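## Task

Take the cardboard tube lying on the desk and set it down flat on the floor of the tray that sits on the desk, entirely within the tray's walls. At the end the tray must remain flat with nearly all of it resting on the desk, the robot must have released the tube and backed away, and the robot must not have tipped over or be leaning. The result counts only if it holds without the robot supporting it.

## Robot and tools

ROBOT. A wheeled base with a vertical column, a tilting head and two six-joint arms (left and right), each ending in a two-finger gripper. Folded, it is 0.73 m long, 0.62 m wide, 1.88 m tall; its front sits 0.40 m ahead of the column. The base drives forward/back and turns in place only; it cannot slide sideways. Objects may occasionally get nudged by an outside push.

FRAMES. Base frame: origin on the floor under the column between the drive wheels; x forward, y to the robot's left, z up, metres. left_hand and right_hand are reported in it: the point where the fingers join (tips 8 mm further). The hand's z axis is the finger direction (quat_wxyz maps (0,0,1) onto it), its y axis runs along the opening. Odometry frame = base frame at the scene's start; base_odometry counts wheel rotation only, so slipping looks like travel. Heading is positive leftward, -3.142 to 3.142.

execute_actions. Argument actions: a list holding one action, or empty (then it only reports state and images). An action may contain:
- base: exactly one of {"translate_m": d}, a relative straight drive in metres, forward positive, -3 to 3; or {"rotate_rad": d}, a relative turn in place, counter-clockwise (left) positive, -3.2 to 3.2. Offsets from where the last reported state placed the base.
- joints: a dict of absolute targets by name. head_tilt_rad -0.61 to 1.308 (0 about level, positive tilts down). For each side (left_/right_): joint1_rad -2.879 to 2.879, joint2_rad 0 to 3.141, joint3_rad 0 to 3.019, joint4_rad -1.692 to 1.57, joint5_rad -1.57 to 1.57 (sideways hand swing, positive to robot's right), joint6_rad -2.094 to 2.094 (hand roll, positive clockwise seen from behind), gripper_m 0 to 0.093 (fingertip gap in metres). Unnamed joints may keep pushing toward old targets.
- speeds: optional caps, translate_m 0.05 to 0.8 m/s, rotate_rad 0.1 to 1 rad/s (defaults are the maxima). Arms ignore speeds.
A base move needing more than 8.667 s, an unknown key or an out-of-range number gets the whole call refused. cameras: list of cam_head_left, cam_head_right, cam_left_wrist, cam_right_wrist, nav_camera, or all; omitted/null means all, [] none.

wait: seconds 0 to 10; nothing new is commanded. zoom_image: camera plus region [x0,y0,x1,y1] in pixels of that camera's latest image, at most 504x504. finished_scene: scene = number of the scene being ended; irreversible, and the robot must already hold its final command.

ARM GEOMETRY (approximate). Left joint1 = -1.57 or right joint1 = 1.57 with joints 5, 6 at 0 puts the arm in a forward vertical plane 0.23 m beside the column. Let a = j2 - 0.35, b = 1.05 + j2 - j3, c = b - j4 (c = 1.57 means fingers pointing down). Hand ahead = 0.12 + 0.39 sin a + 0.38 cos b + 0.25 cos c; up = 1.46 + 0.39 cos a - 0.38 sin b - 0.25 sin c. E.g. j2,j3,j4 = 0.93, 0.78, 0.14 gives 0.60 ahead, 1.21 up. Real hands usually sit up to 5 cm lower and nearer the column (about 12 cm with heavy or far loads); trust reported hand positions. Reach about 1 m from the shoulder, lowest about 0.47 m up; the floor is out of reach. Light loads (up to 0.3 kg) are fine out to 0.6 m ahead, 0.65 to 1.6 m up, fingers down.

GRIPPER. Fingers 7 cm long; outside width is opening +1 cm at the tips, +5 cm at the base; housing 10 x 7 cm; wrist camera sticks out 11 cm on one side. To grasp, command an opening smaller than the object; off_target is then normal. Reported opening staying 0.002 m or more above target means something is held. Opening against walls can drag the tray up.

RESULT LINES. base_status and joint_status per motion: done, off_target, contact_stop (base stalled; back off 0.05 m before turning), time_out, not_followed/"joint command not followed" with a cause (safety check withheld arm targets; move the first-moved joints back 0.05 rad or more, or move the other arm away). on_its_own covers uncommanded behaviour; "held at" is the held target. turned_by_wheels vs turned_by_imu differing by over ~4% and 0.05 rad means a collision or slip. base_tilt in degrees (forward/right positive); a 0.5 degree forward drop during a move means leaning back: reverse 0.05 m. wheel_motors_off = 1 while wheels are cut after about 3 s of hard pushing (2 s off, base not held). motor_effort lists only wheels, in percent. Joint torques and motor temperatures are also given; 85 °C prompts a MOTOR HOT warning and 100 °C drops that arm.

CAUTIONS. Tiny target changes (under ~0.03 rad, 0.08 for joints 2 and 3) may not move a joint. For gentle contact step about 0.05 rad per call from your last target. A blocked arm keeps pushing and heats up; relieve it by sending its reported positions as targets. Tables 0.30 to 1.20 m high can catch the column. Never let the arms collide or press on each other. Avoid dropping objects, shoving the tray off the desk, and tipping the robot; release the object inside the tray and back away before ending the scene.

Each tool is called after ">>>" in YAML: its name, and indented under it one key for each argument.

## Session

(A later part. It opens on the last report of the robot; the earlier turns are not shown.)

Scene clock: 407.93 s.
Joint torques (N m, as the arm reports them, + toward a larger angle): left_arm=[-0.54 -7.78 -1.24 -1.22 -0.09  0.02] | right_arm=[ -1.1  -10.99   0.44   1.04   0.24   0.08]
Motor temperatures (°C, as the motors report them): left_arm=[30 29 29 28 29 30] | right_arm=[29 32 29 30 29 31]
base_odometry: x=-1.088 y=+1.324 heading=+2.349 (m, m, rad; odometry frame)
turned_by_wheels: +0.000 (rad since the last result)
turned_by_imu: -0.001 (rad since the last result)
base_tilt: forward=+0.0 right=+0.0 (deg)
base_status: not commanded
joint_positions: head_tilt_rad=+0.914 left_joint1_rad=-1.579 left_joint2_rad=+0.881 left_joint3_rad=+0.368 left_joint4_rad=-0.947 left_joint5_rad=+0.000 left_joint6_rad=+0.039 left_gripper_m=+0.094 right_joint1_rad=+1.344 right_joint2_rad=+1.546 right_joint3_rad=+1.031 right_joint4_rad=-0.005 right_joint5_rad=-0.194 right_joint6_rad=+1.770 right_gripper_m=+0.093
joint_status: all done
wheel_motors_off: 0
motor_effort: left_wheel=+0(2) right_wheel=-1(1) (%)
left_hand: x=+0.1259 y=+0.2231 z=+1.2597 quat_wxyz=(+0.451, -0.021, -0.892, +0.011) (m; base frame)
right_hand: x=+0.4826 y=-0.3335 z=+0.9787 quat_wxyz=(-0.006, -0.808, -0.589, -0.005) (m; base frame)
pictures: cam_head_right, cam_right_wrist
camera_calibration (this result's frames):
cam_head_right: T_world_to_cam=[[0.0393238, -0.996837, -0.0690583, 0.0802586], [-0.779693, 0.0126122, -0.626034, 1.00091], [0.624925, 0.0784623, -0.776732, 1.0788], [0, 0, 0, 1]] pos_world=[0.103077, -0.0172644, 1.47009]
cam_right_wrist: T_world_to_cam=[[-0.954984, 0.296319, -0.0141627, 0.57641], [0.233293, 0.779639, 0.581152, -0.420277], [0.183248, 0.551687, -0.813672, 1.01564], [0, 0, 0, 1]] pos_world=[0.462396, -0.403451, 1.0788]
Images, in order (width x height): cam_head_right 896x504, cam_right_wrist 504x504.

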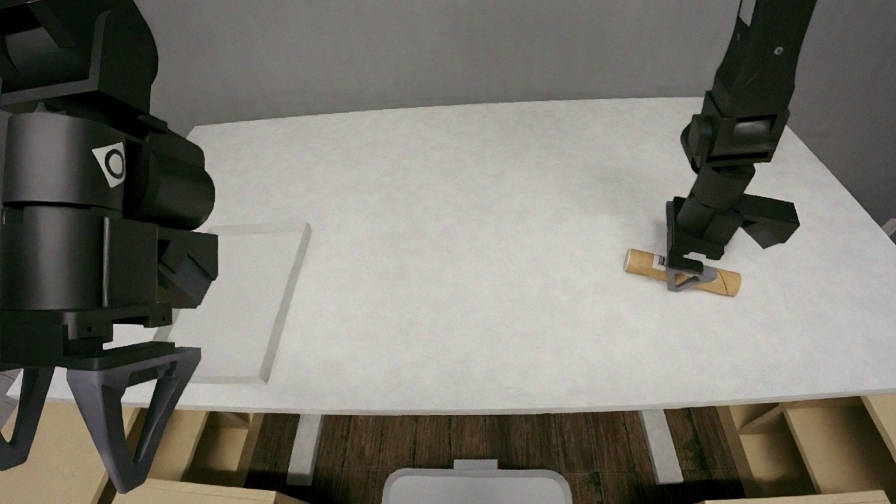

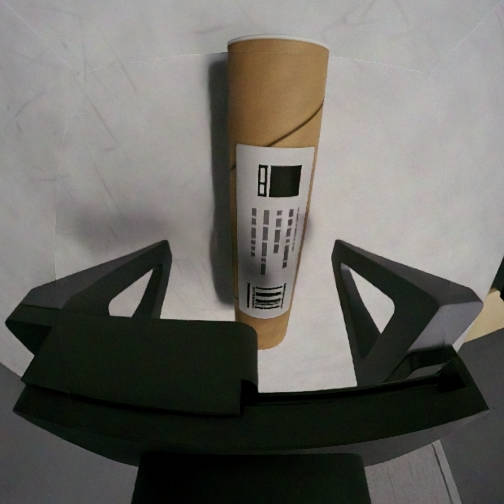

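>>> execute_actions:
  actions:
    - {"joints": {"right_joint1_rad": 1.353, "right_joint2_rad": 1.578, "right_joint3_rad": 1.033, "right_joint4_rad": 0.005, "right_joint5_rad": -0.19, "right_joint6_rad": 1.78, "right_gripper_m": 0.072}}
  cameras: ["cam_head_right", "cam_right_wrist"]

Scene clock: 434.50 s.
Joint torques (N m, as the arm reports them, + toward a larger angle): left_arm=[-0.75 -7.71 -1.2  -1.11 -0.09  0.05] | right_arm=[ -0.98 -11.75   0.21   0.89   0.23   0.12]
Motor temperatures (°C, as the motors report them): left_arm=[30 29 29 28 29 30] | right_arm=[29 32 29 30 29 31]
base_odometry: x=-1.088 y=+1.324 heading=+2.349 (m, m, rad; odometry frame)
turned_by_wheels: +0.000 (rad since the last result)
turned_by_imu: -0.001 (rad since the last result)
base_tilt: forward=+0.1 right=+0.0 (deg)
base_status: not commanded
joint_positions: head_tilt_rad=+0.914 left_joint1_rad=-1.579 left_joint2_rad=+0.881 left_joint3_rad=+0.368 left_joint4_rad=-0.947 left_joint5_rad=+0.000 left_joint6_rad=+0.039 left_gripper_m=+0.094 right_joint1_rad=+1.344 right_joint2_rad=+1.572 right_joint3_rad=+1.033 right_joint4_rad=-0.005 right_joint5_rad=-0.194 right_joint6_rad=+1.770 right_gripper_m=+0.072
joint_status: all done
wheel_motors_off: 0
motor_effort: left_wheel=+0(3) right_wheel=-1(1) (%)
left_hand: x=+0.1259 y=+0.2231 z=+1.2597 quat_wxyz=(+0.451, -0.021, -0.892, +0.011) (m; base frame)
right_hand: x=+0.4705 y=-0.3340 z=+0.9692 quat_wxyz=(+0.002, -0.810, -0.587, +0.004) (m; base frame)
pictures: cam_head_right, cam_right_wrist
camera_calibration (this result's frames):
cam_head_right: T_world_to_cam=[[0.0393238, -0.996837, -0.0690583, 0.0802586], [-0.779693, 0.0126122, -0.626034, 1.00091], [0.624925, 0.0784623, -0.776732, 1.0788], [0, 0, 0, 1]] pos_world=[0.103077, -0.0172644, 1.47009]
cam_right_wrist: T_world_to_cam=[[-0.953568, 0.301008, 0.0100946, 0.542202], [0.251324, 0.776809, 0.577412, -0.417347], [0.165964, 0.553139, -0.81639, 1.02167], [0, 0, 0, 1]] pos_world=[0.452355, -0.404135, 1.06959]
Images, in order (width x height): cam_head_right 896x504, cam_right_wrist 504x504.

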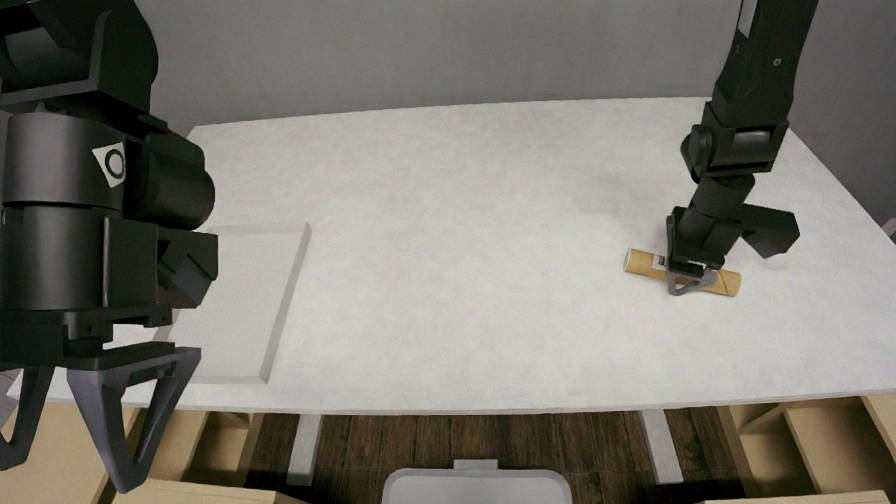

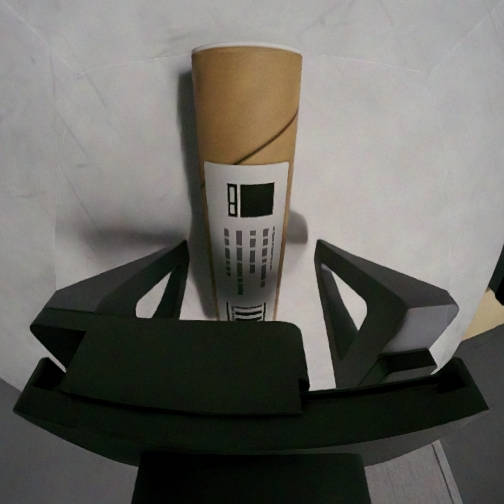

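>>> execute_actions:
  actions:
    - {"joints": {"right_gripper_m": 0.028}}
  cameras: ["cam_head_right", "cam_right_wrist"]

Scene clock: 441.73 s.
Joint torques (N m, as the arm reports them, + toward a larger angle): left_arm=[-0.55 -7.79 -1.16 -1.13 -0.08  0.04] | right_arm=[ -0.84 -10.95   0.06   0.93   0.24   0.12]
Motor temperatures (°C, as the motors report them): left_arm=[30 29 29 28 29 30] | right_arm=[29 32 29 30 29 31]
base_odometry: x=-1.088 y=+1.324 heading=+2.349 (m, m, rad; odometry frame)
turned_by_wheels: +0.000 (rad since the last result)
turned_by_imu: -0.001 (rad since the last result)
base_tilt: forward=+0.0 right=+0.0 (deg)
base_status: not commanded
joint_positions: head_tilt_rad=+0.914 left_joint1_rad=-1.579 left_joint2_rad=+0.881 left_joint3_rad=+0.368 left_joint4_rad=-0.947 left_joint5_rad=+0.000 left_joint6_rad=+0.039 left_gripper_m=+0.094 right_joint1_rad=+1.344 right_joint2_rad=+1.572 right_joint3_rad=+1.033 right_joint4_rad=-0.005 right_joint5_rad=-0.193 right_joint6_rad=+1.770 right_gripper_m=+0.036
joint_status: right_gripper_m off_target (ended at +0.036, target +0.028)
wheel_motors_off: 0
motor_effort: left_wheel=+0(0) right_wheel=-1(1) (%)
left_hand: x=+0.1259 y=+0.2231 z=+1.2597 quat_wxyz=(+0.451, -0.021, -0.892, +0.011) (m; base frame)
right_hand: x=+0.4705 y=-0.3341 z=+0.9692 quat_wxyz=(+0.002, -0.810, -0.587, +0.005) (m; base frame)
pictures: cam_head_right, cam_right_wrist
camera_calibration (this result's frames):
cam_head_right: T_world_to_cam=[[0.0393238, -0.996837, -0.0690583, 0.0802586], [-0.779693, 0.0126122, -0.626034, 1.00091], [0.624925, 0.0784623, -0.776732, 1.0788], [0, 0, 0, 1]] pos_world=[0.103077, -0.0172644, 1.47009]
cam_right_wrist: T_world_to_cam=[[-0.953569, 0.301008, 0.010023, 0.542285], [0.251347, 0.777028, 0.577107, -0.416935], [0.165926, 0.55283, -0.816607, 1.02183], [0, 0, 0, 1]] pos_world=[0.452352, -0.404162, 1.06962]
Images, in order (width x height): cam_head_right 896x504, cam_right_wrist 504x504.

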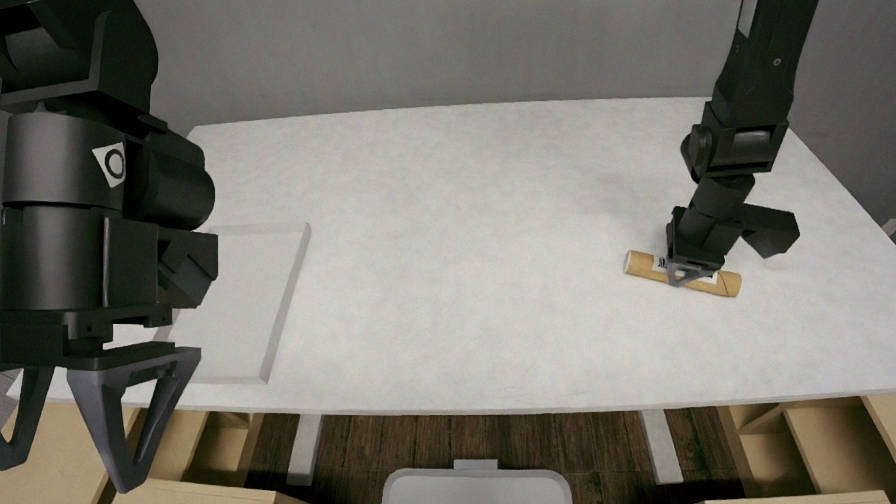

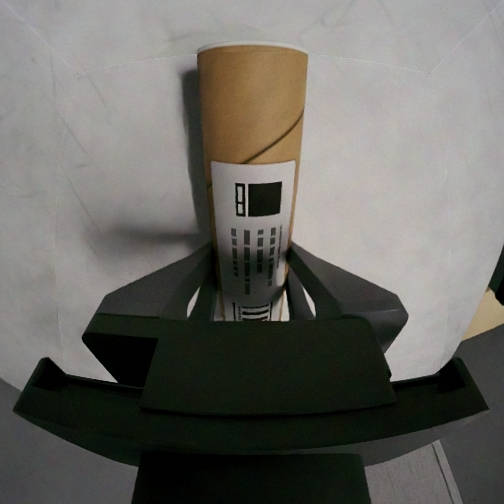

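>>> zoom_image:
  camera: "cam_head_right"
  region: [130, 200, 350, 420]

Region (130, 200, 350, 420) of cam_head_right's 896x504 image, scaled by 2.291, with more detail than that image has.

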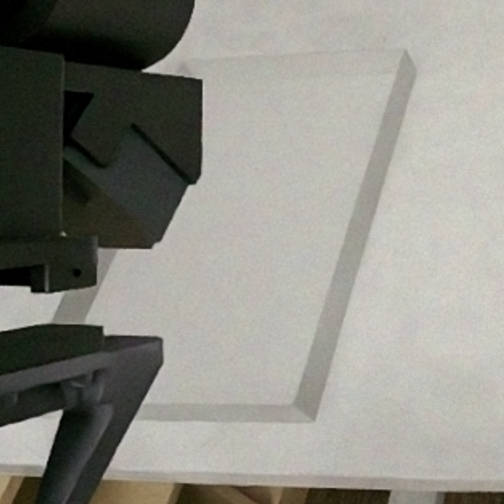

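>>> execute_actions:
  actions:
    - {"base": {"rotate_rad": 0.38}, "speeds": {"rotate_rad": 0.5}, "joints": {"right_joint1_rad": 1.433, "right_joint2_rad": 1.012, "right_joint3_rad": 0.818, "right_joint4_rad": -0.331, "right_joint5_rad": -0.12, "right_joint6_rad": 1.78, "right_gripper_m": 0.028}}
  cameras: ["cam_head_left", "cam_head_right", "cam_right_wrist"]

Scene clock: 532.20 s.
Joint torques (N m, as the arm reports them, + toward a larger angle): left_arm=[-0.67 -7.43 -1.2  -1.15 -0.08  0.06] | right_arm=[ 0.44 -9.53  3.21 -0.18  0.24  0.09]
Motor temperatures (°C, as the motors report them): left_arm=[30 29 29 28 29 30] | right_arm=[29 33 29 30 29 31]
base_odometry: x=-1.089 y=+1.324 heading=+2.728 (m, m, rad; odometry frame)
turned_by_wheels: +0.379 (rad since the last result)
turned_by_imu: +0.373 (rad since the last result)
base_tilt: forward=+0.0 right=+0.1 (deg)
base_status: done
joint_positions: head_tilt_rad=+0.914 left_joint1_rad=-1.579 left_joint2_rad=+0.881 left_joint3_rad=+0.368 left_joint4_rad=-0.947 left_joint5_rad=+0.000 left_joint6_rad=+0.039 left_gripper_m=+0.094 right_joint1_rad=+1.437 right_joint2_rad=+1.004 right_joint3_rad=+0.819 right_joint4_rad=-0.317 right_joint5_rad=-0.123 right_joint6_rad=+1.771 right_gripper_m=+0.036
joint_status: right_gripper_m off_target (ended at +0.036, target +0.028); the others done
wheel_motors_off: 0
motor_effort: left_wheel=-4(53) right_wheel=+2(48) (%)
left_hand: x=+0.1259 y=+0.2231 z=+1.2597 quat_wxyz=(+0.451, -0.021, -0.892, +0.011) (m; base frame)
right_hand: x=+0.4910 y=-0.2668 z=+1.1573 quat_wxyz=(-0.006, -0.794, -0.608, -0.012) (m; base frame)
pictures: cam_head_left, cam_head_right, cam_right_wrist
camera_calibration (this result's frames):
cam_head_left: T_world_to_cam=[[0.0366417, -0.996246, -0.0784268, 0.145517], [-0.779927, 0.0205578, -0.625532, 0.999558], [0.624797, 0.0840878, -0.776246, 1.08144], [0, 0, 0, 1]] pos_world=[0.0985717, 0.0334868, 1.47613]
cam_head_right: T_world_to_cam=[[0.0393238, -0.996837, -0.0690583, 0.0802586], [-0.779694, 0.0126122, -0.626034, 1.00091], [0.624925, 0.0784623, -0.776732, 1.0788], [0, 0, 0, 1]] pos_world=[0.103077, -0.0172644, 1.47009]
cam_right_wrist: T_world_to_cam=[[-0.96764, 0.251233, -0.0235298, 0.572195], [0.18932, 0.784487, 0.590541, -0.566032], [0.166822, 0.566977, -0.806665, 1.1267], [0, 0, 0, 1]] pos_world=[0.472881, -0.338525, 1.2566]
Images, in order (width x height): cam_head_left 896x504, cam_head_right 896x504, cam_right_wrist 504x504.

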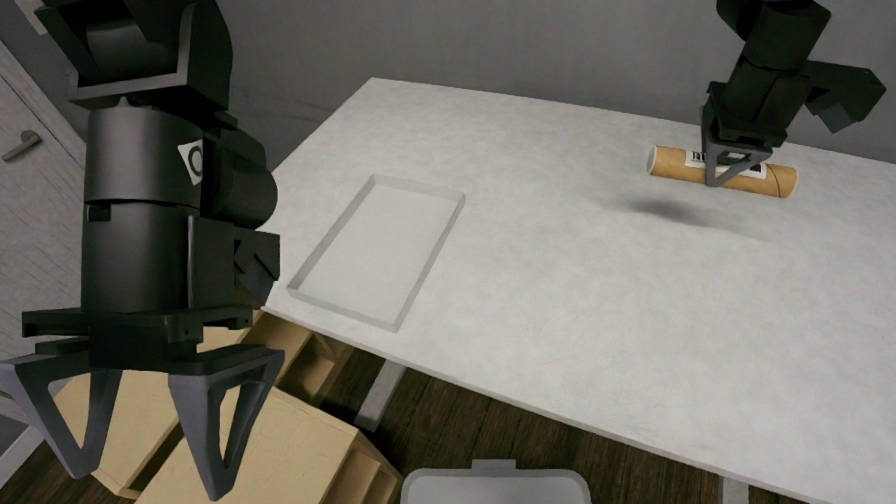

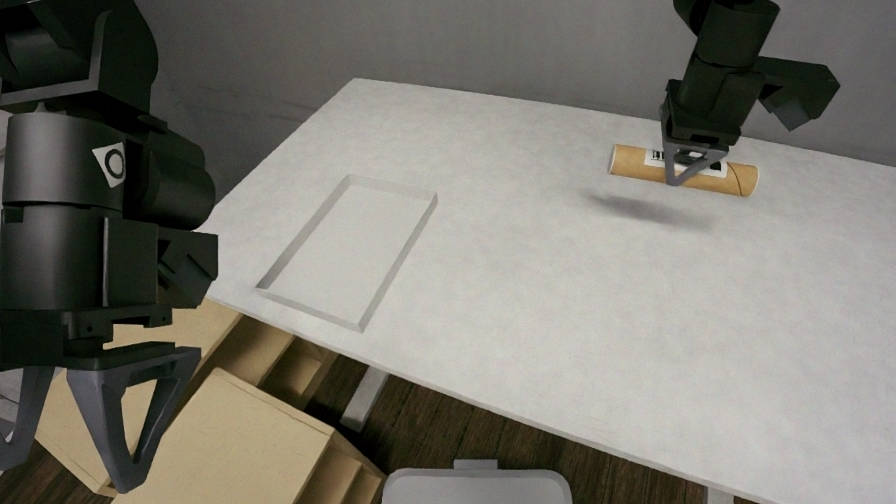

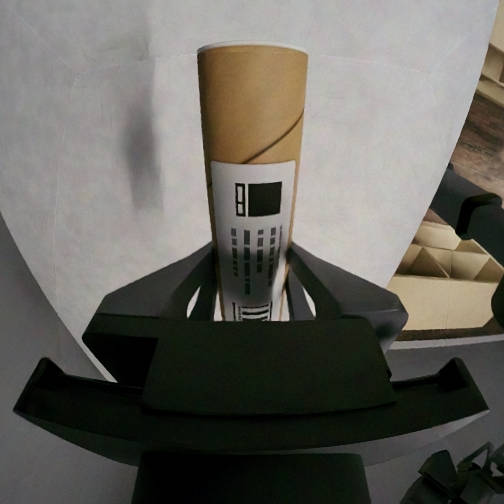

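>>> execute_actions:
  actions:
    - {"joints": {"right_joint1_rad": 2.414, "right_joint2_rad": 1.779, "right_joint3_rad": 1.693, "right_joint4_rad": -0.635, "right_joint5_rad": 0.705, "right_joint6_rad": 0.84, "right_gripper_m": 0.028}}
  cameras: ["cam_head_left", "cam_head_right", "cam_right_wrist"]

Scene clock: 543.37 s.
Joint torques (N m, as the arm reports them, + toward a larger angle): left_arm=[-0.62 -7.99 -1.16 -1.15 -0.09  0.04] | right_arm=[ 15.89 -13.15   5.69  -0.33   0.24  -0.08]
Motor temperatures (°C, as the motors report them): left_arm=[30 29 29 28 29 30] | right_arm=[29 33 30 30 29 31]
base_odometry: x=-1.089 y=+1.324 heading=+2.728 (m, m, rad; odometry frame)
turned_by_wheels: +0.000 (rad since the last result)
turned_by_imu: -0.002 (rad since the last result)
base_tilt: forward=+0.0 right=+0.0 (deg)
base_status: not commanded
joint_positions: head_tilt_rad=+0.914 left_joint1_rad=-1.579 left_joint2_rad=+0.881 left_joint3_rad=+0.368 left_joint4_rad=-0.947 left_joint5_rad=+0.000 left_joint6_rad=+0.039 left_gripper_m=+0.094 right_joint1_rad=+2.418 right_joint2_rad=+1.784 right_joint3_rad=+1.677 right_joint4_rad=-0.618 right_joint5_rad=+0.702 right_joint6_rad=+0.848 right_gripper_m=+0.036
joint_status: right_gripper_m off_target (ended at +0.036, target +0.028); the others done
wheel_motors_off: 0
motor_effort: left_wheel=-7(12) right_wheel=+5(8) (%)
left_hand: x=+0.1259 y=+0.2231 z=+1.2597 quat_wxyz=(+0.451, -0.021, -0.892, +0.011) (m; base frame)
right_hand: x=+0.5414 y=+0.2272 z=+1.0897 quat_wxyz=(+0.004, -0.163, -0.987, +0.000) (m; base frame)
pictures: cam_head_left, cam_head_right, cam_right_wrist
camera_calibration (this result's frames):
cam_head_left: T_world_to_cam=[[0.0366417, -0.996246, -0.0784268, 0.145517], [-0.779927, 0.0205578, -0.625532, 0.999558], [0.624796, 0.0840878, -0.776246, 1.08144], [0, 0, 0, 1]] pos_world=[0.0985717, 0.0334868, 1.47613]
cam_head_right: T_world_to_cam=[[0.0393238, -0.996837, -0.0690583, 0.0802586], [-0.779694, 0.0126122, -0.626034, 1.00091], [0.624925, 0.0784623, -0.776732, 1.0788], [0, 0, 0, 1]] pos_world=[0.103077, -0.0172644, 1.47009]
cam_right_wrist: T_world_to_cam=[[-0.311243, -0.950325, 0.00301779, 0.383926], [-0.768552, 0.253575, 0.587391, -0.280531], [-0.558978, 0.180502, -0.809298, 1.2672], [0, 0, 0, 1]] pos_world=[0.612229, 0.207258, 1.18917]
Images, in order (width x height): cam_head_left 896x504, cam_head_right 896x504, cam_right_wrist 504x504.

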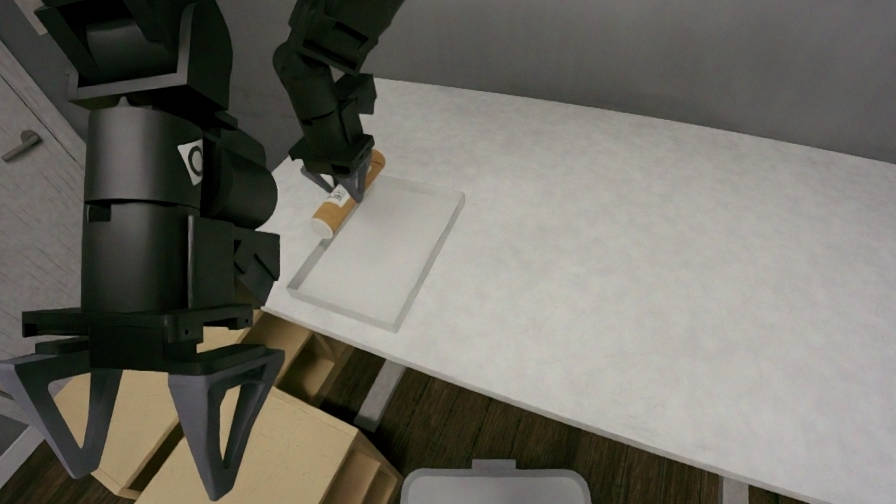

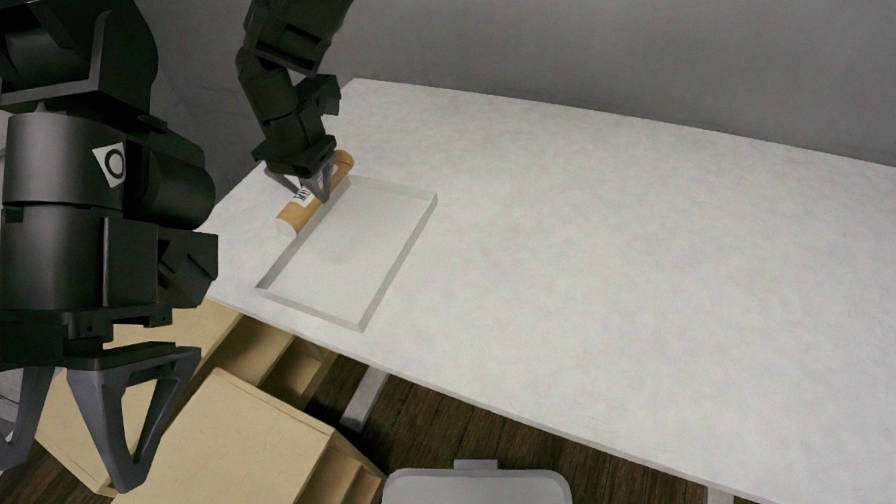

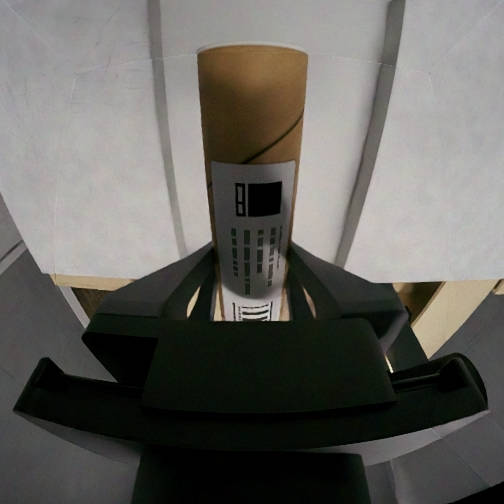

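>>> zoom_image:
  camera: "cam_right_wrist"
  region: [100, 0, 450, 300]

>>> zoom_image:
  camera: "cam_head_left"
  region: [270, 130, 480, 340]

Region (100, 0, 450, 300) of cam_right_wrist's 504x504 image, scaled by 1.440, with more detail than that image has; it fills the top 432 rows of this view, and the rest is white.

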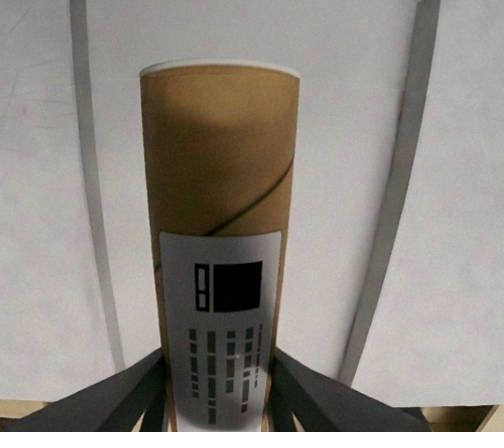

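Region (270, 130, 480, 340) of cam_head_left's 896x504 image, scaled by 2.400, with more detail than that image has.

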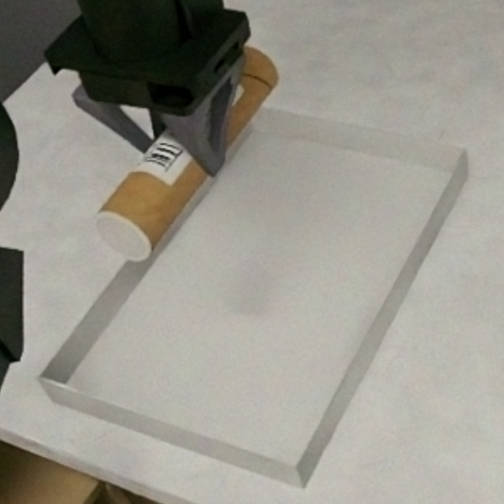

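>>> execute_actions:
  actions:
    - {"joints": {"right_joint1_rad": 2.29, "right_joint2_rad": 1.925, "right_joint3_rad": 1.785, "right_joint4_rad": -0.477, "right_joint5_rad": 0.6, "right_joint6_rad": 0.735, "right_gripper_m": 0.028}}
  cameras: ["cam_head_left", "cam_head_right", "cam_right_wrist"]

Scene clock: 601.97 s.
Joint torques (N m, as the arm reports them, + toward a larger angle): left_arm=[-0.78 -7.44 -1.08 -1.24 -0.05  0.02] | right_arm=[ 17.1  -14.82   4.96   0.97  -0.1   -0.09]
Motor temperatures (°C, as the motors report them): left_arm=[30 29 29 28 29 30] | right_arm=[31 34 31 30 29 31]
base_odometry: x=-1.089 y=+1.324 heading=+2.728 (m, m, rad; odometry frame)
turned_by_wheels: +0.000 (rad since the last result)
turned_by_imu: -0.002 (rad since the last result)
base_tilt: forward=+0.0 right=+0.0 (deg)
base_status: not commanded
joint_positions: head_tilt_rad=+0.914 left_joint1_rad=-1.579 left_joint2_rad=+0.881 left_joint3_rad=+0.368 left_joint4_rad=-0.947 left_joint5_rad=+0.000 left_joint6_rad=+0.039 left_gripper_m=+0.094 right_joint1_rad=+2.276 right_joint2_rad=+1.936 right_joint3_rad=+1.774 right_joint4_rad=-0.489 right_joint5_rad=+0.603 right_joint6_rad=+0.744 right_gripper_m=+0.036
joint_status: right_gripper_m off_target (ended at +0.036, target +0.028); the others done
wheel_motors_off: 0
motor_effort: left_wheel=-8(8) right_wheel=+5(5) (%)
left_hand: x=+0.1259 y=+0.2231 z=+1.2597 quat_wxyz=(+0.451, -0.021, -0.892, +0.011) (m; base frame)
right_hand: x=+0.5563 y=+0.1989 z=+0.9818 quat_wxyz=(-0.001, -0.170, -0.986, +0.003) (m; base frame)
pictures: cam_head_left, cam_head_right, cam_right_wrist
camera_calibration (this result's frames):
cam_head_left: T_world_to_cam=[[0.0366417, -0.996246, -0.0784268, 0.145517], [-0.779927, 0.0205578, -0.625532, 0.999558], [0.624797, 0.0840878, -0.776246, 1.08144], [0, 0, 0, 1]] pos_world=[0.0985717, 0.0334868, 1.47613]
cam_head_right: T_world_to_cam=[[0.0393238, -0.996837, -0.0690583, 0.0802586], [-0.779694, 0.0126122, -0.626034, 1.00091], [0.624925, 0.0784623, -0.776732, 1.0788], [0, 0, 0, 1]] pos_world=[0.103077, -0.0172644, 1.47009]
cam_right_wrist: T_world_to_cam=[[-0.323928, -0.946051, 0.00761187, 0.363704], [-0.770566, 0.268493, 0.578048, -0.191205], [-0.548906, 0.181381, -0.815968, 1.1941], [0, 0, 0, 1]] pos_world=[0.625929, 0.178833, 1.08211]
Images, in order (width x height): cam_head_left 896x504, cam_head_right 896x504, cam_right_wrist 504x504.

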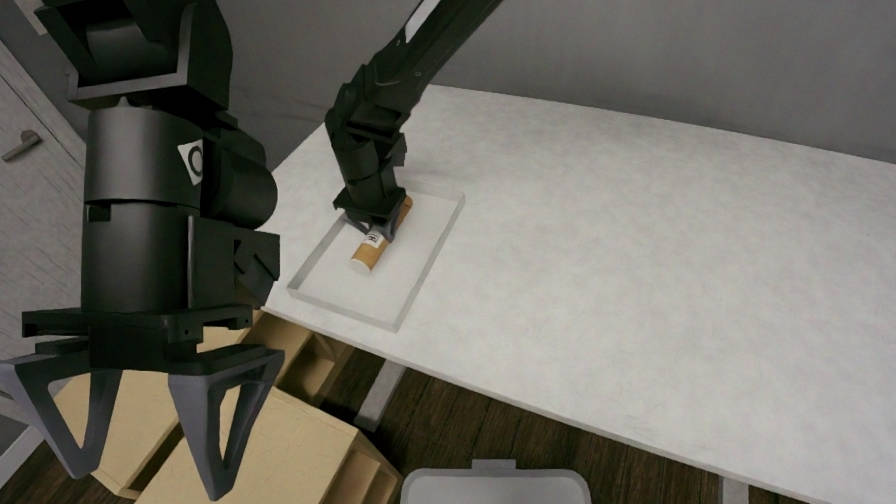

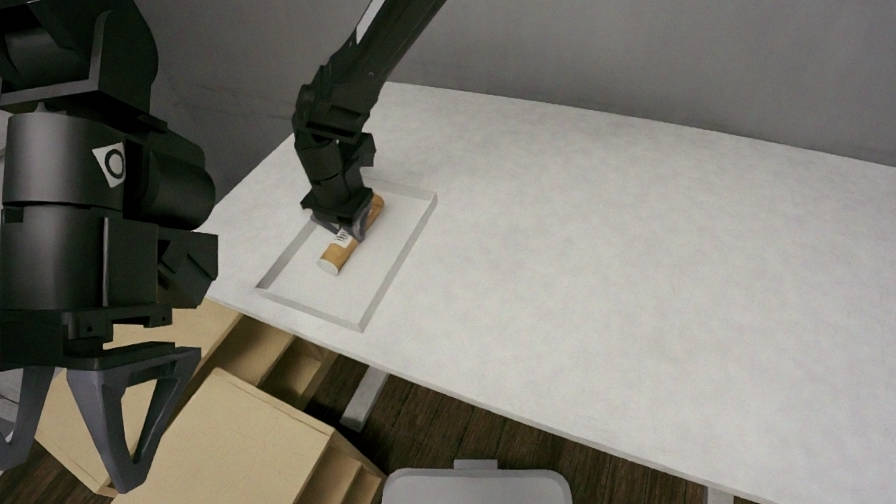

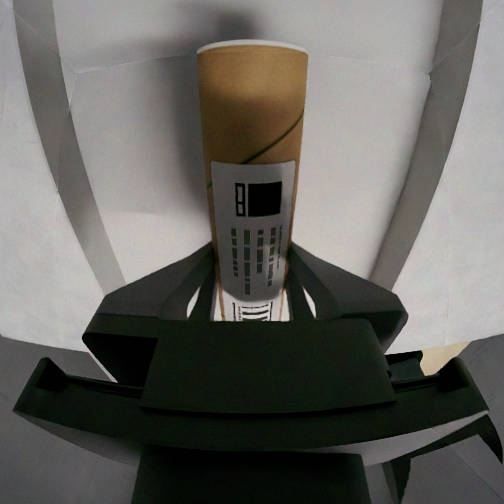

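>>> zoom_image:
  camera: "cam_right_wrist"
  region: [0, 0, 504, 330]

>>> zoom_image:
  camera: "cam_head_left"
  region: [280, 160, 480, 340]

Region (0, 0, 504, 330) of cam_right_wrist's 504x504 image, scaled by 1.000; it fills the top 330 rows of this view, and the rest is white.

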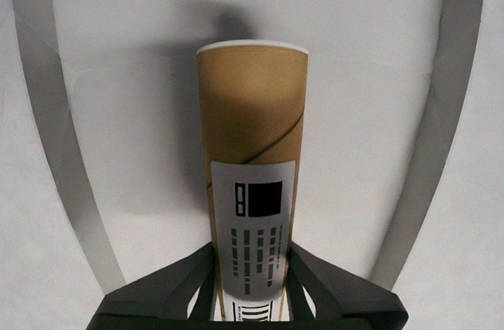

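Region (280, 160, 480, 340) of cam_head_left's 896x504 image, scaled by 2.520, with more detail than that image has; it fills the top 454 rows of this view, and the rest is white.

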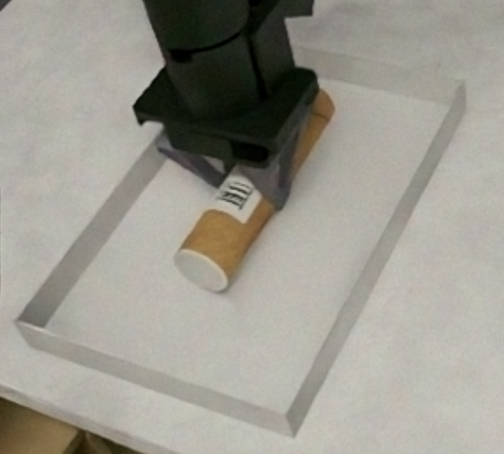

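>>> execute_actions:
  actions:
    - {"joints": {"right_joint1_rad": 2.29, "right_joint2_rad": 1.966, "right_joint3_rad": 1.785, "right_joint4_rad": -0.455, "right_joint5_rad": 0.6, "right_joint6_rad": 0.735, "right_gripper_m": 0.028}}
  cameras: ["cam_head_left", "cam_right_wrist"]

Scene clock: 648.77 s.
Joint torques (N m, as the arm reports them, + toward a larger angle): left_arm=[-0.8  -7.78 -1.17 -1.12 -0.1   0.03] | right_arm=[ 16.69 -13.54   4.53   1.07  -0.13  -0.06]
Motor temperatures (°C, as the motors report them): left_arm=[30 30 29 28 29 30] | right_arm=[31 36 31 30 29 31]
base_odometry: x=-1.089 y=+1.324 heading=+2.728 (m, m, rad; odometry frame)
turned_by_wheels: +0.000 (rad since the last result)
turned_by_imu: -0.001 (rad since the last result)
base_tilt: forward=+0.0 right=+0.0 (deg)
base_status: not commanded
joint_positions: head_tilt_rad=+0.914 left_joint1_rad=-1.579 left_joint2_rad=+0.881 left_joint3_rad=+0.368 left_joint4_rad=-0.947 left_joint5_rad=+0.000 left_joint6_rad=+0.039 left_gripper_m=+0.094 right_joint1_rad=+2.276 right_joint2_rad=+1.960 right_joint3_rad=+1.775 right_joint4_rad=-0.469 right_joint5_rad=+0.603 right_joint6_rad=+0.744 right_gripper_m=+0.036
joint_status: right_gripper_m off_target (ended at +0.036, target +0.028); the others done
wheel_motors_off: 0
motor_effort: left_wheel=-8(9) right_wheel=+5(5) (%)
left_hand: x=+0.1259 y=+0.2231 z=+1.2597 quat_wxyz=(+0.451, -0.021, -0.892, +0.011) (m; base frame)
right_hand: x=+0.5461 y=+0.2028 z=+0.9706 quat_wxyz=(+0.000, -0.169, -0.986, +0.004) (m; base frame)
pictures: cam_head_left, cam_right_wrist
camera_calibration (this result's frames):
cam_head_left: T_world_to_cam=[[0.0366417, -0.996246, -0.0784268, 0.145517], [-0.779927, 0.0205578, -0.625532, 0.999558], [0.624797, 0.0840878, -0.776246, 1.08144], [0, 0, 0, 1]] pos_world=[0.0985717, 0.0334868, 1.47613]
cam_right_wrist: T_world_to_cam=[[-0.322082, -0.946664, 0.00950941, 0.361412], [-0.76957, 0.267653, 0.579762, -0.195715], [-0.551385, 0.179413, -0.81473, 1.17924], [0, 0, 0, 1]] pos_world=[0.616002, 0.18295, 1.07079]
Images, in order (width x height): cam_head_left 896x504, cam_right_wrist 504x504.

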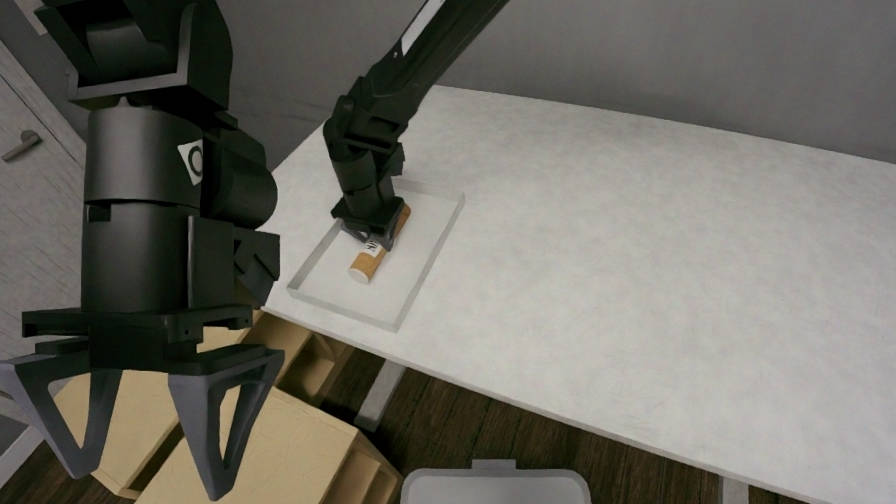

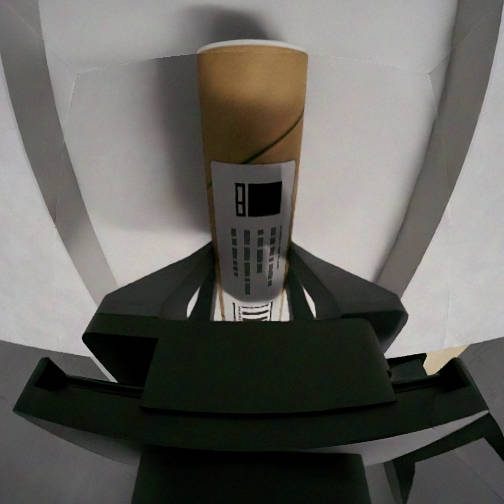

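>>> execute_actions:
  actions:
    - {"joints": {"right_gripper_m": 0.085}}
  cameras: ["cam_head_left", "cam_right_wrist"]

Scene clock: 656.13 s.
Joint torques (N m, as the arm reports them, + toward a larger angle): left_arm=[-0.31 -7.57 -1.13 -1.26 -0.09  0.01] | right_arm=[ 17.2  -13.25   4.61   1.06  -0.12  -0.1 ]
Motor temperatures (°C, as the motors report them): left_arm=[30 30 29 28 29 30] | right_arm=[32 35 31 30 29 31]
base_odometry: x=-1.089 y=+1.324 heading=+2.728 (m, m, rad; odometry frame)
turned_by_wheels: +0.000 (rad since the last result)
turned_by_imu: -0.001 (rad since the last result)
base_tilt: forward=+0.0 right=+0.0 (deg)
base_status: not commanded
joint_positions: head_tilt_rad=+0.914 left_joint1_rad=-1.579 left_joint2_rad=+0.881 left_joint3_rad=+0.368 left_joint4_rad=-0.947 left_joint5_rad=+0.000 left_joint6_rad=+0.039 left_gripper_m=+0.094 right_joint1_rad=+2.276 right_joint2_rad=+1.960 right_joint3_rad=+1.775 right_joint4_rad=-0.469 right_joint5_rad=+0.603 right_joint6_rad=+0.744 right_gripper_m=+0.085
joint_status: all done
wheel_motors_off: 0
motor_effort: left_wheel=-10(8) right_wheel=+4(4) (%)
left_hand: x=+0.1259 y=+0.2231 z=+1.2597 quat_wxyz=(+0.451, -0.021, -0.892, +0.011) (m; base frame)
right_hand: x=+0.5461 y=+0.2028 z=+0.9706 quat_wxyz=(+0.000, -0.169, -0.986, +0.004) (m; base frame)
pictures: cam_head_left, cam_right_wrist
camera_calibration (this result's frames):
cam_head_left: T_world_to_cam=[[0.0366417, -0.996246, -0.0784268, 0.145517], [-0.779927, 0.0205578, -0.625532, 0.999558], [0.624797, 0.0840878, -0.776246, 1.08144], [0, 0, 0, 1]] pos_world=[0.0985717, 0.0334868, 1.47613]
cam_right_wrist: T_world_to_cam=[[-0.322082, -0.946664, 0.00950941, 0.361412], [-0.76957, 0.267653, 0.579762, -0.195715], [-0.551385, 0.179413, -0.81473, 1.17924], [0, 0, 0, 1]] pos_world=[0.616002, 0.18295, 1.07079]
Images, in order (width x height): cam_head_left 896x504, cam_right_wrist 504x504.

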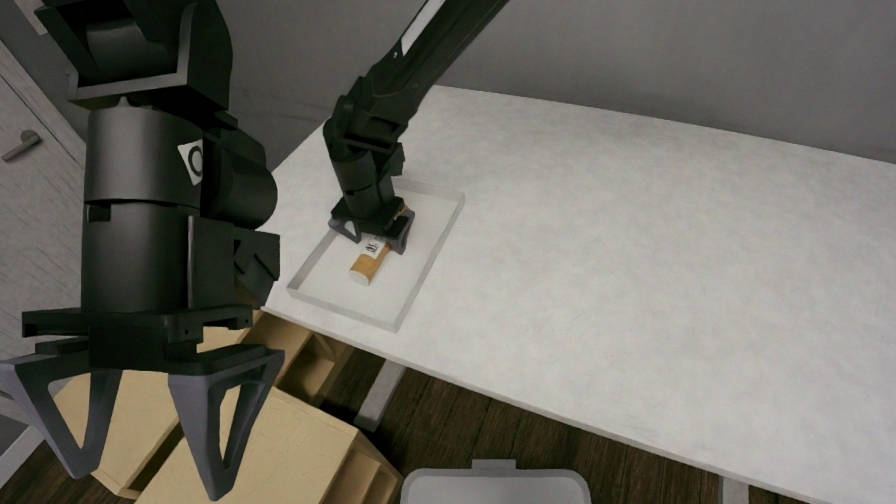

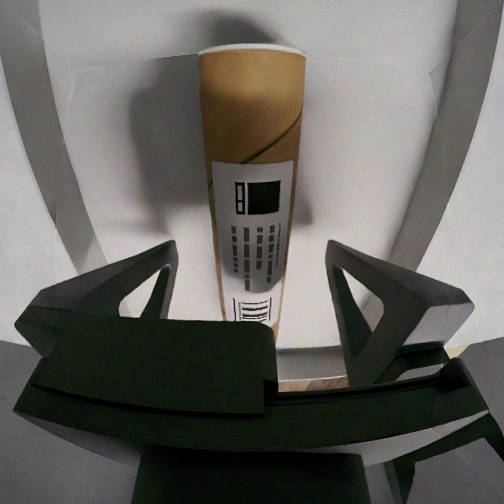

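>>> execute_actions:
  actions:
    - {"joints": {"right_joint1_rad": 2.29, "right_joint2_rad": 1.68, "right_joint3_rad": 1.74, "right_joint4_rad": -0.6, "right_joint5_rad": 0.6, "right_joint6_rad": 0.735}}
  cameras: ["cam_head_left", "cam_right_wrist"]

Scene clock: 669.93 s.
Joint torques (N m, as the arm reports them, + toward a larger angle): left_arm=[-0.66 -7.88 -1.15 -1.15 -0.07  0.03] | right_arm=[ 14.03 -14.74   5.99   0.23  -0.05  -0.1 ]
Motor temperatures (°C, as the motors report them): left_arm=[30 30 29 28 29 30] | right_arm=[32 35 31 30 29 31]
base_odometry: x=-1.089 y=+1.324 heading=+2.728 (m, m, rad; odometry frame)
turned_by_wheels: +0.000 (rad since the last result)
turned_by_imu: -0.002 (rad since the last result)
base_tilt: forward=+0.0 right=+0.0 (deg)
base_status: not commanded
joint_positions: head_tilt_rad=+0.914 left_joint1_rad=-1.579 left_joint2_rad=+0.881 left_joint3_rad=+0.368 left_joint4_rad=-0.947 left_joint5_rad=+0.000 left_joint6_rad=+0.039 left_gripper_m=+0.094 right_joint1_rad=+2.276 right_joint2_rad=+1.684 right_joint3_rad=+1.731 right_joint4_rad=-0.592 right_joint5_rad=+0.602 right_joint6_rad=+0.744 right_gripper_m=+0.085
joint_status: all done
wheel_motors_off: 0
motor_effort: left_wheel=-8(8) right_wheel=+4(5) (%)
left_hand: x=+0.1259 y=+0.2231 z=+1.2597 quat_wxyz=(+0.451, -0.021, -0.892, +0.011) (m; base frame)
right_hand: x=+0.6485 y=+0.1532 z=+1.0974 quat_wxyz=(-0.038, -0.199, -0.979, -0.021) (m; base frame)
pictures: cam_head_left, cam_right_wrist
camera_calibration (this result's frames):
cam_head_left: T_world_to_cam=[[0.0366417, -0.996246, -0.0784268, 0.145517], [-0.779927, 0.0205578, -0.625532, 0.999558], [0.624797, 0.0840878, -0.776246, 1.08144], [0, 0, 0, 1]] pos_world=[0.0985717, 0.0334868, 1.47613]
cam_right_wrist: T_world_to_cam=[[-0.377738, -0.924333, -0.0540546, 0.448679], [-0.798056, 0.295421, 0.525198, -0.103021], [-0.469489, 0.241526, -0.849262, 1.32314], [0, 0, 0, 1]] pos_world=[0.708467, 0.125591, 1.20205]
Images, in order (width x height): cam_head_left 896x504, cam_right_wrist 504x504.

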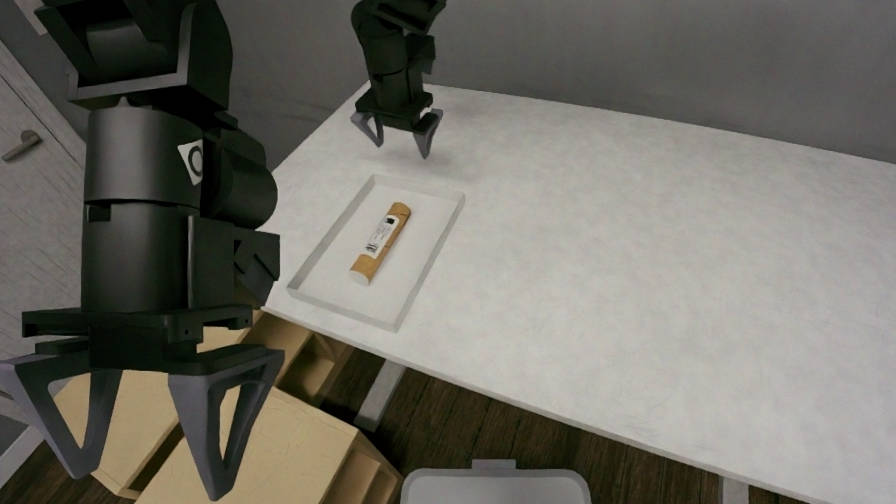

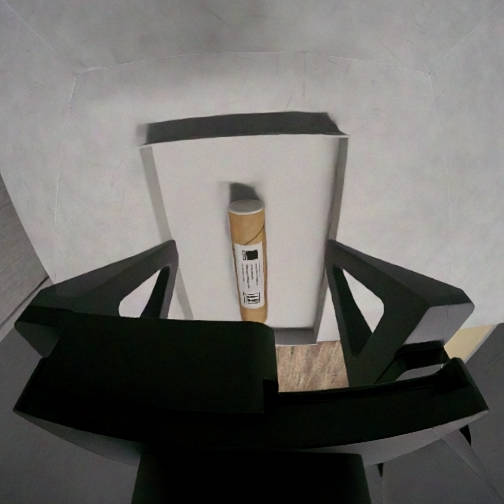

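>>> execute_actions:
  actions:
    - {"base": {"rotate_rad": -0.37}, "joints": {"right_joint1_rad": 1.57, "right_joint2_rad": 0.95, "right_joint3_rad": 0.85, "right_joint4_rad": -0.5, "right_joint5_rad": 0.0, "right_joint6_rad": 0.3}}
  cameras: ["cam_head_left", "cam_head_right"]

Scene clock: 680.77 s.
Joint torques (N m, as the arm reports them, + toward a larger angle): left_arm=[-0.66 -7.87 -1.09 -1.2  -0.08  0.03] | right_arm=[ 1.69 -9.81  5.42  0.49 -0.2  -0.11]
Motor temperatures (°C, as the motors report them): left_arm=[30 30 29 28 29 30] | right_arm=[31 36 31 30 29 31]
base_odometry: x=-1.089 y=+1.324 heading=+2.360 (m, m, rad; odometry frame)
turned_by_wheels: -0.367 (rad since the last result)
turned_by_imu: -0.367 (rad since the last result)
base_tilt: forward=+0.0 right=+0.0 (deg)
base_status: done
joint_positions: head_tilt_rad=+0.914 left_joint1_rad=-1.579 left_joint2_rad=+0.881 left_joint3_rad=+0.368 left_joint4_rad=-0.947 left_joint5_rad=+0.000 left_joint6_rad=+0.039 left_gripper_m=+0.094 right_joint1_rad=+1.569 right_joint2_rad=+0.949 right_joint3_rad=+0.832 right_joint4_rad=-0.506 right_joint5_rad=+0.004 right_joint6_rad=+0.311 right_gripper_m=+0.085
joint_status: all done
wheel_motors_off: 0
motor_effort: left_wheel=+1(50) right_wheel=-1(33) (%)
left_hand: x=+0.1259 y=+0.2231 z=+1.2597 quat_wxyz=(+0.451, -0.021, -0.892, +0.011) (m; base frame)
right_hand: x=+0.4690 y=-0.2268 z=+1.1779 quat_wxyz=(+0.048, -0.155, -0.987, +0.010) (m; base frame)
pictures: cam_head_left, cam_head_right
camera_calibration (this result's frames):
cam_head_left: T_world_to_cam=[[0.0366417, -0.996246, -0.0784268, 0.145517], [-0.779927, 0.0205578, -0.625532, 0.999558], [0.624797, 0.0840878, -0.776246, 1.08144], [0, 0, 0, 1]] pos_world=[0.0985717, 0.0334868, 1.47613]
cam_head_right: T_world_to_cam=[[0.0393238, -0.996837, -0.0690583, 0.0802586], [-0.779694, 0.0126122, -0.626034, 1.00091], [0.624925, 0.0784623, -0.776732, 1.0788], [0, 0, 0, 1]] pos_world=[0.103077, -0.0172644, 1.47009]
Images, in order (width x height): cam_head_left 896x504, cam_head_right 896x504.

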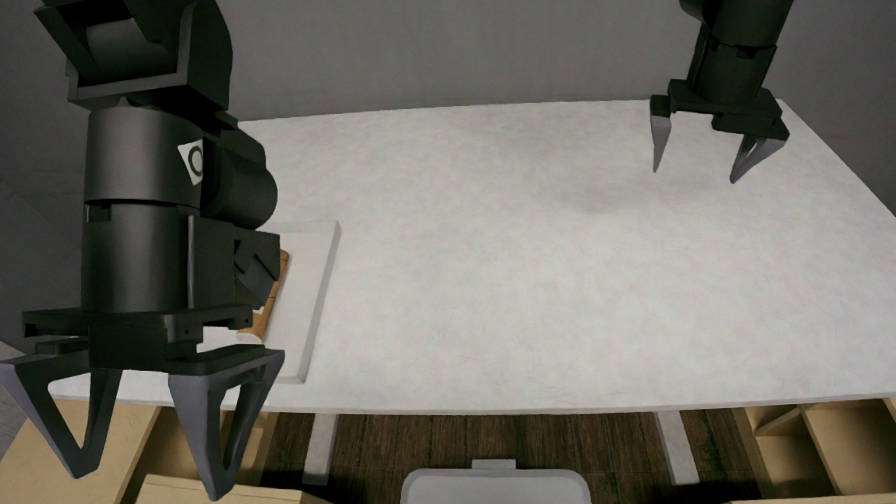

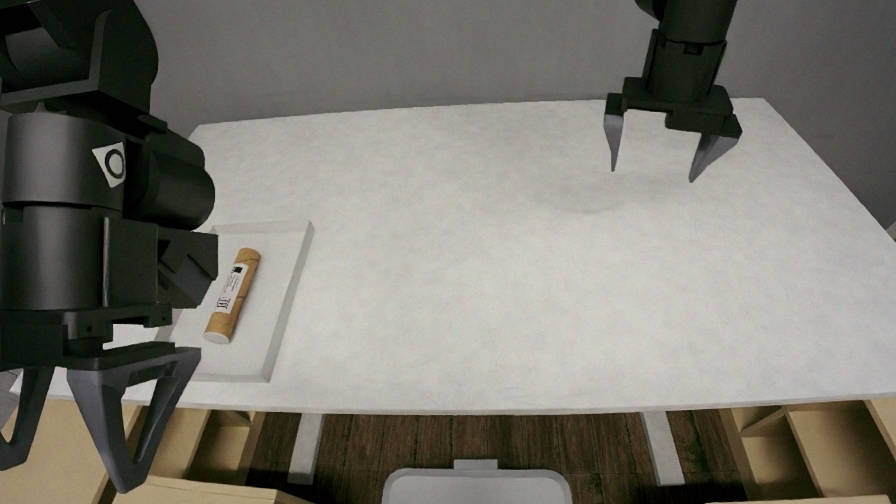

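The tube is lying inside the tray and the arm is clear, so I'm ending scene 1.

>>> finished_scene:
  scene: 1

The scene is finished: the task was done.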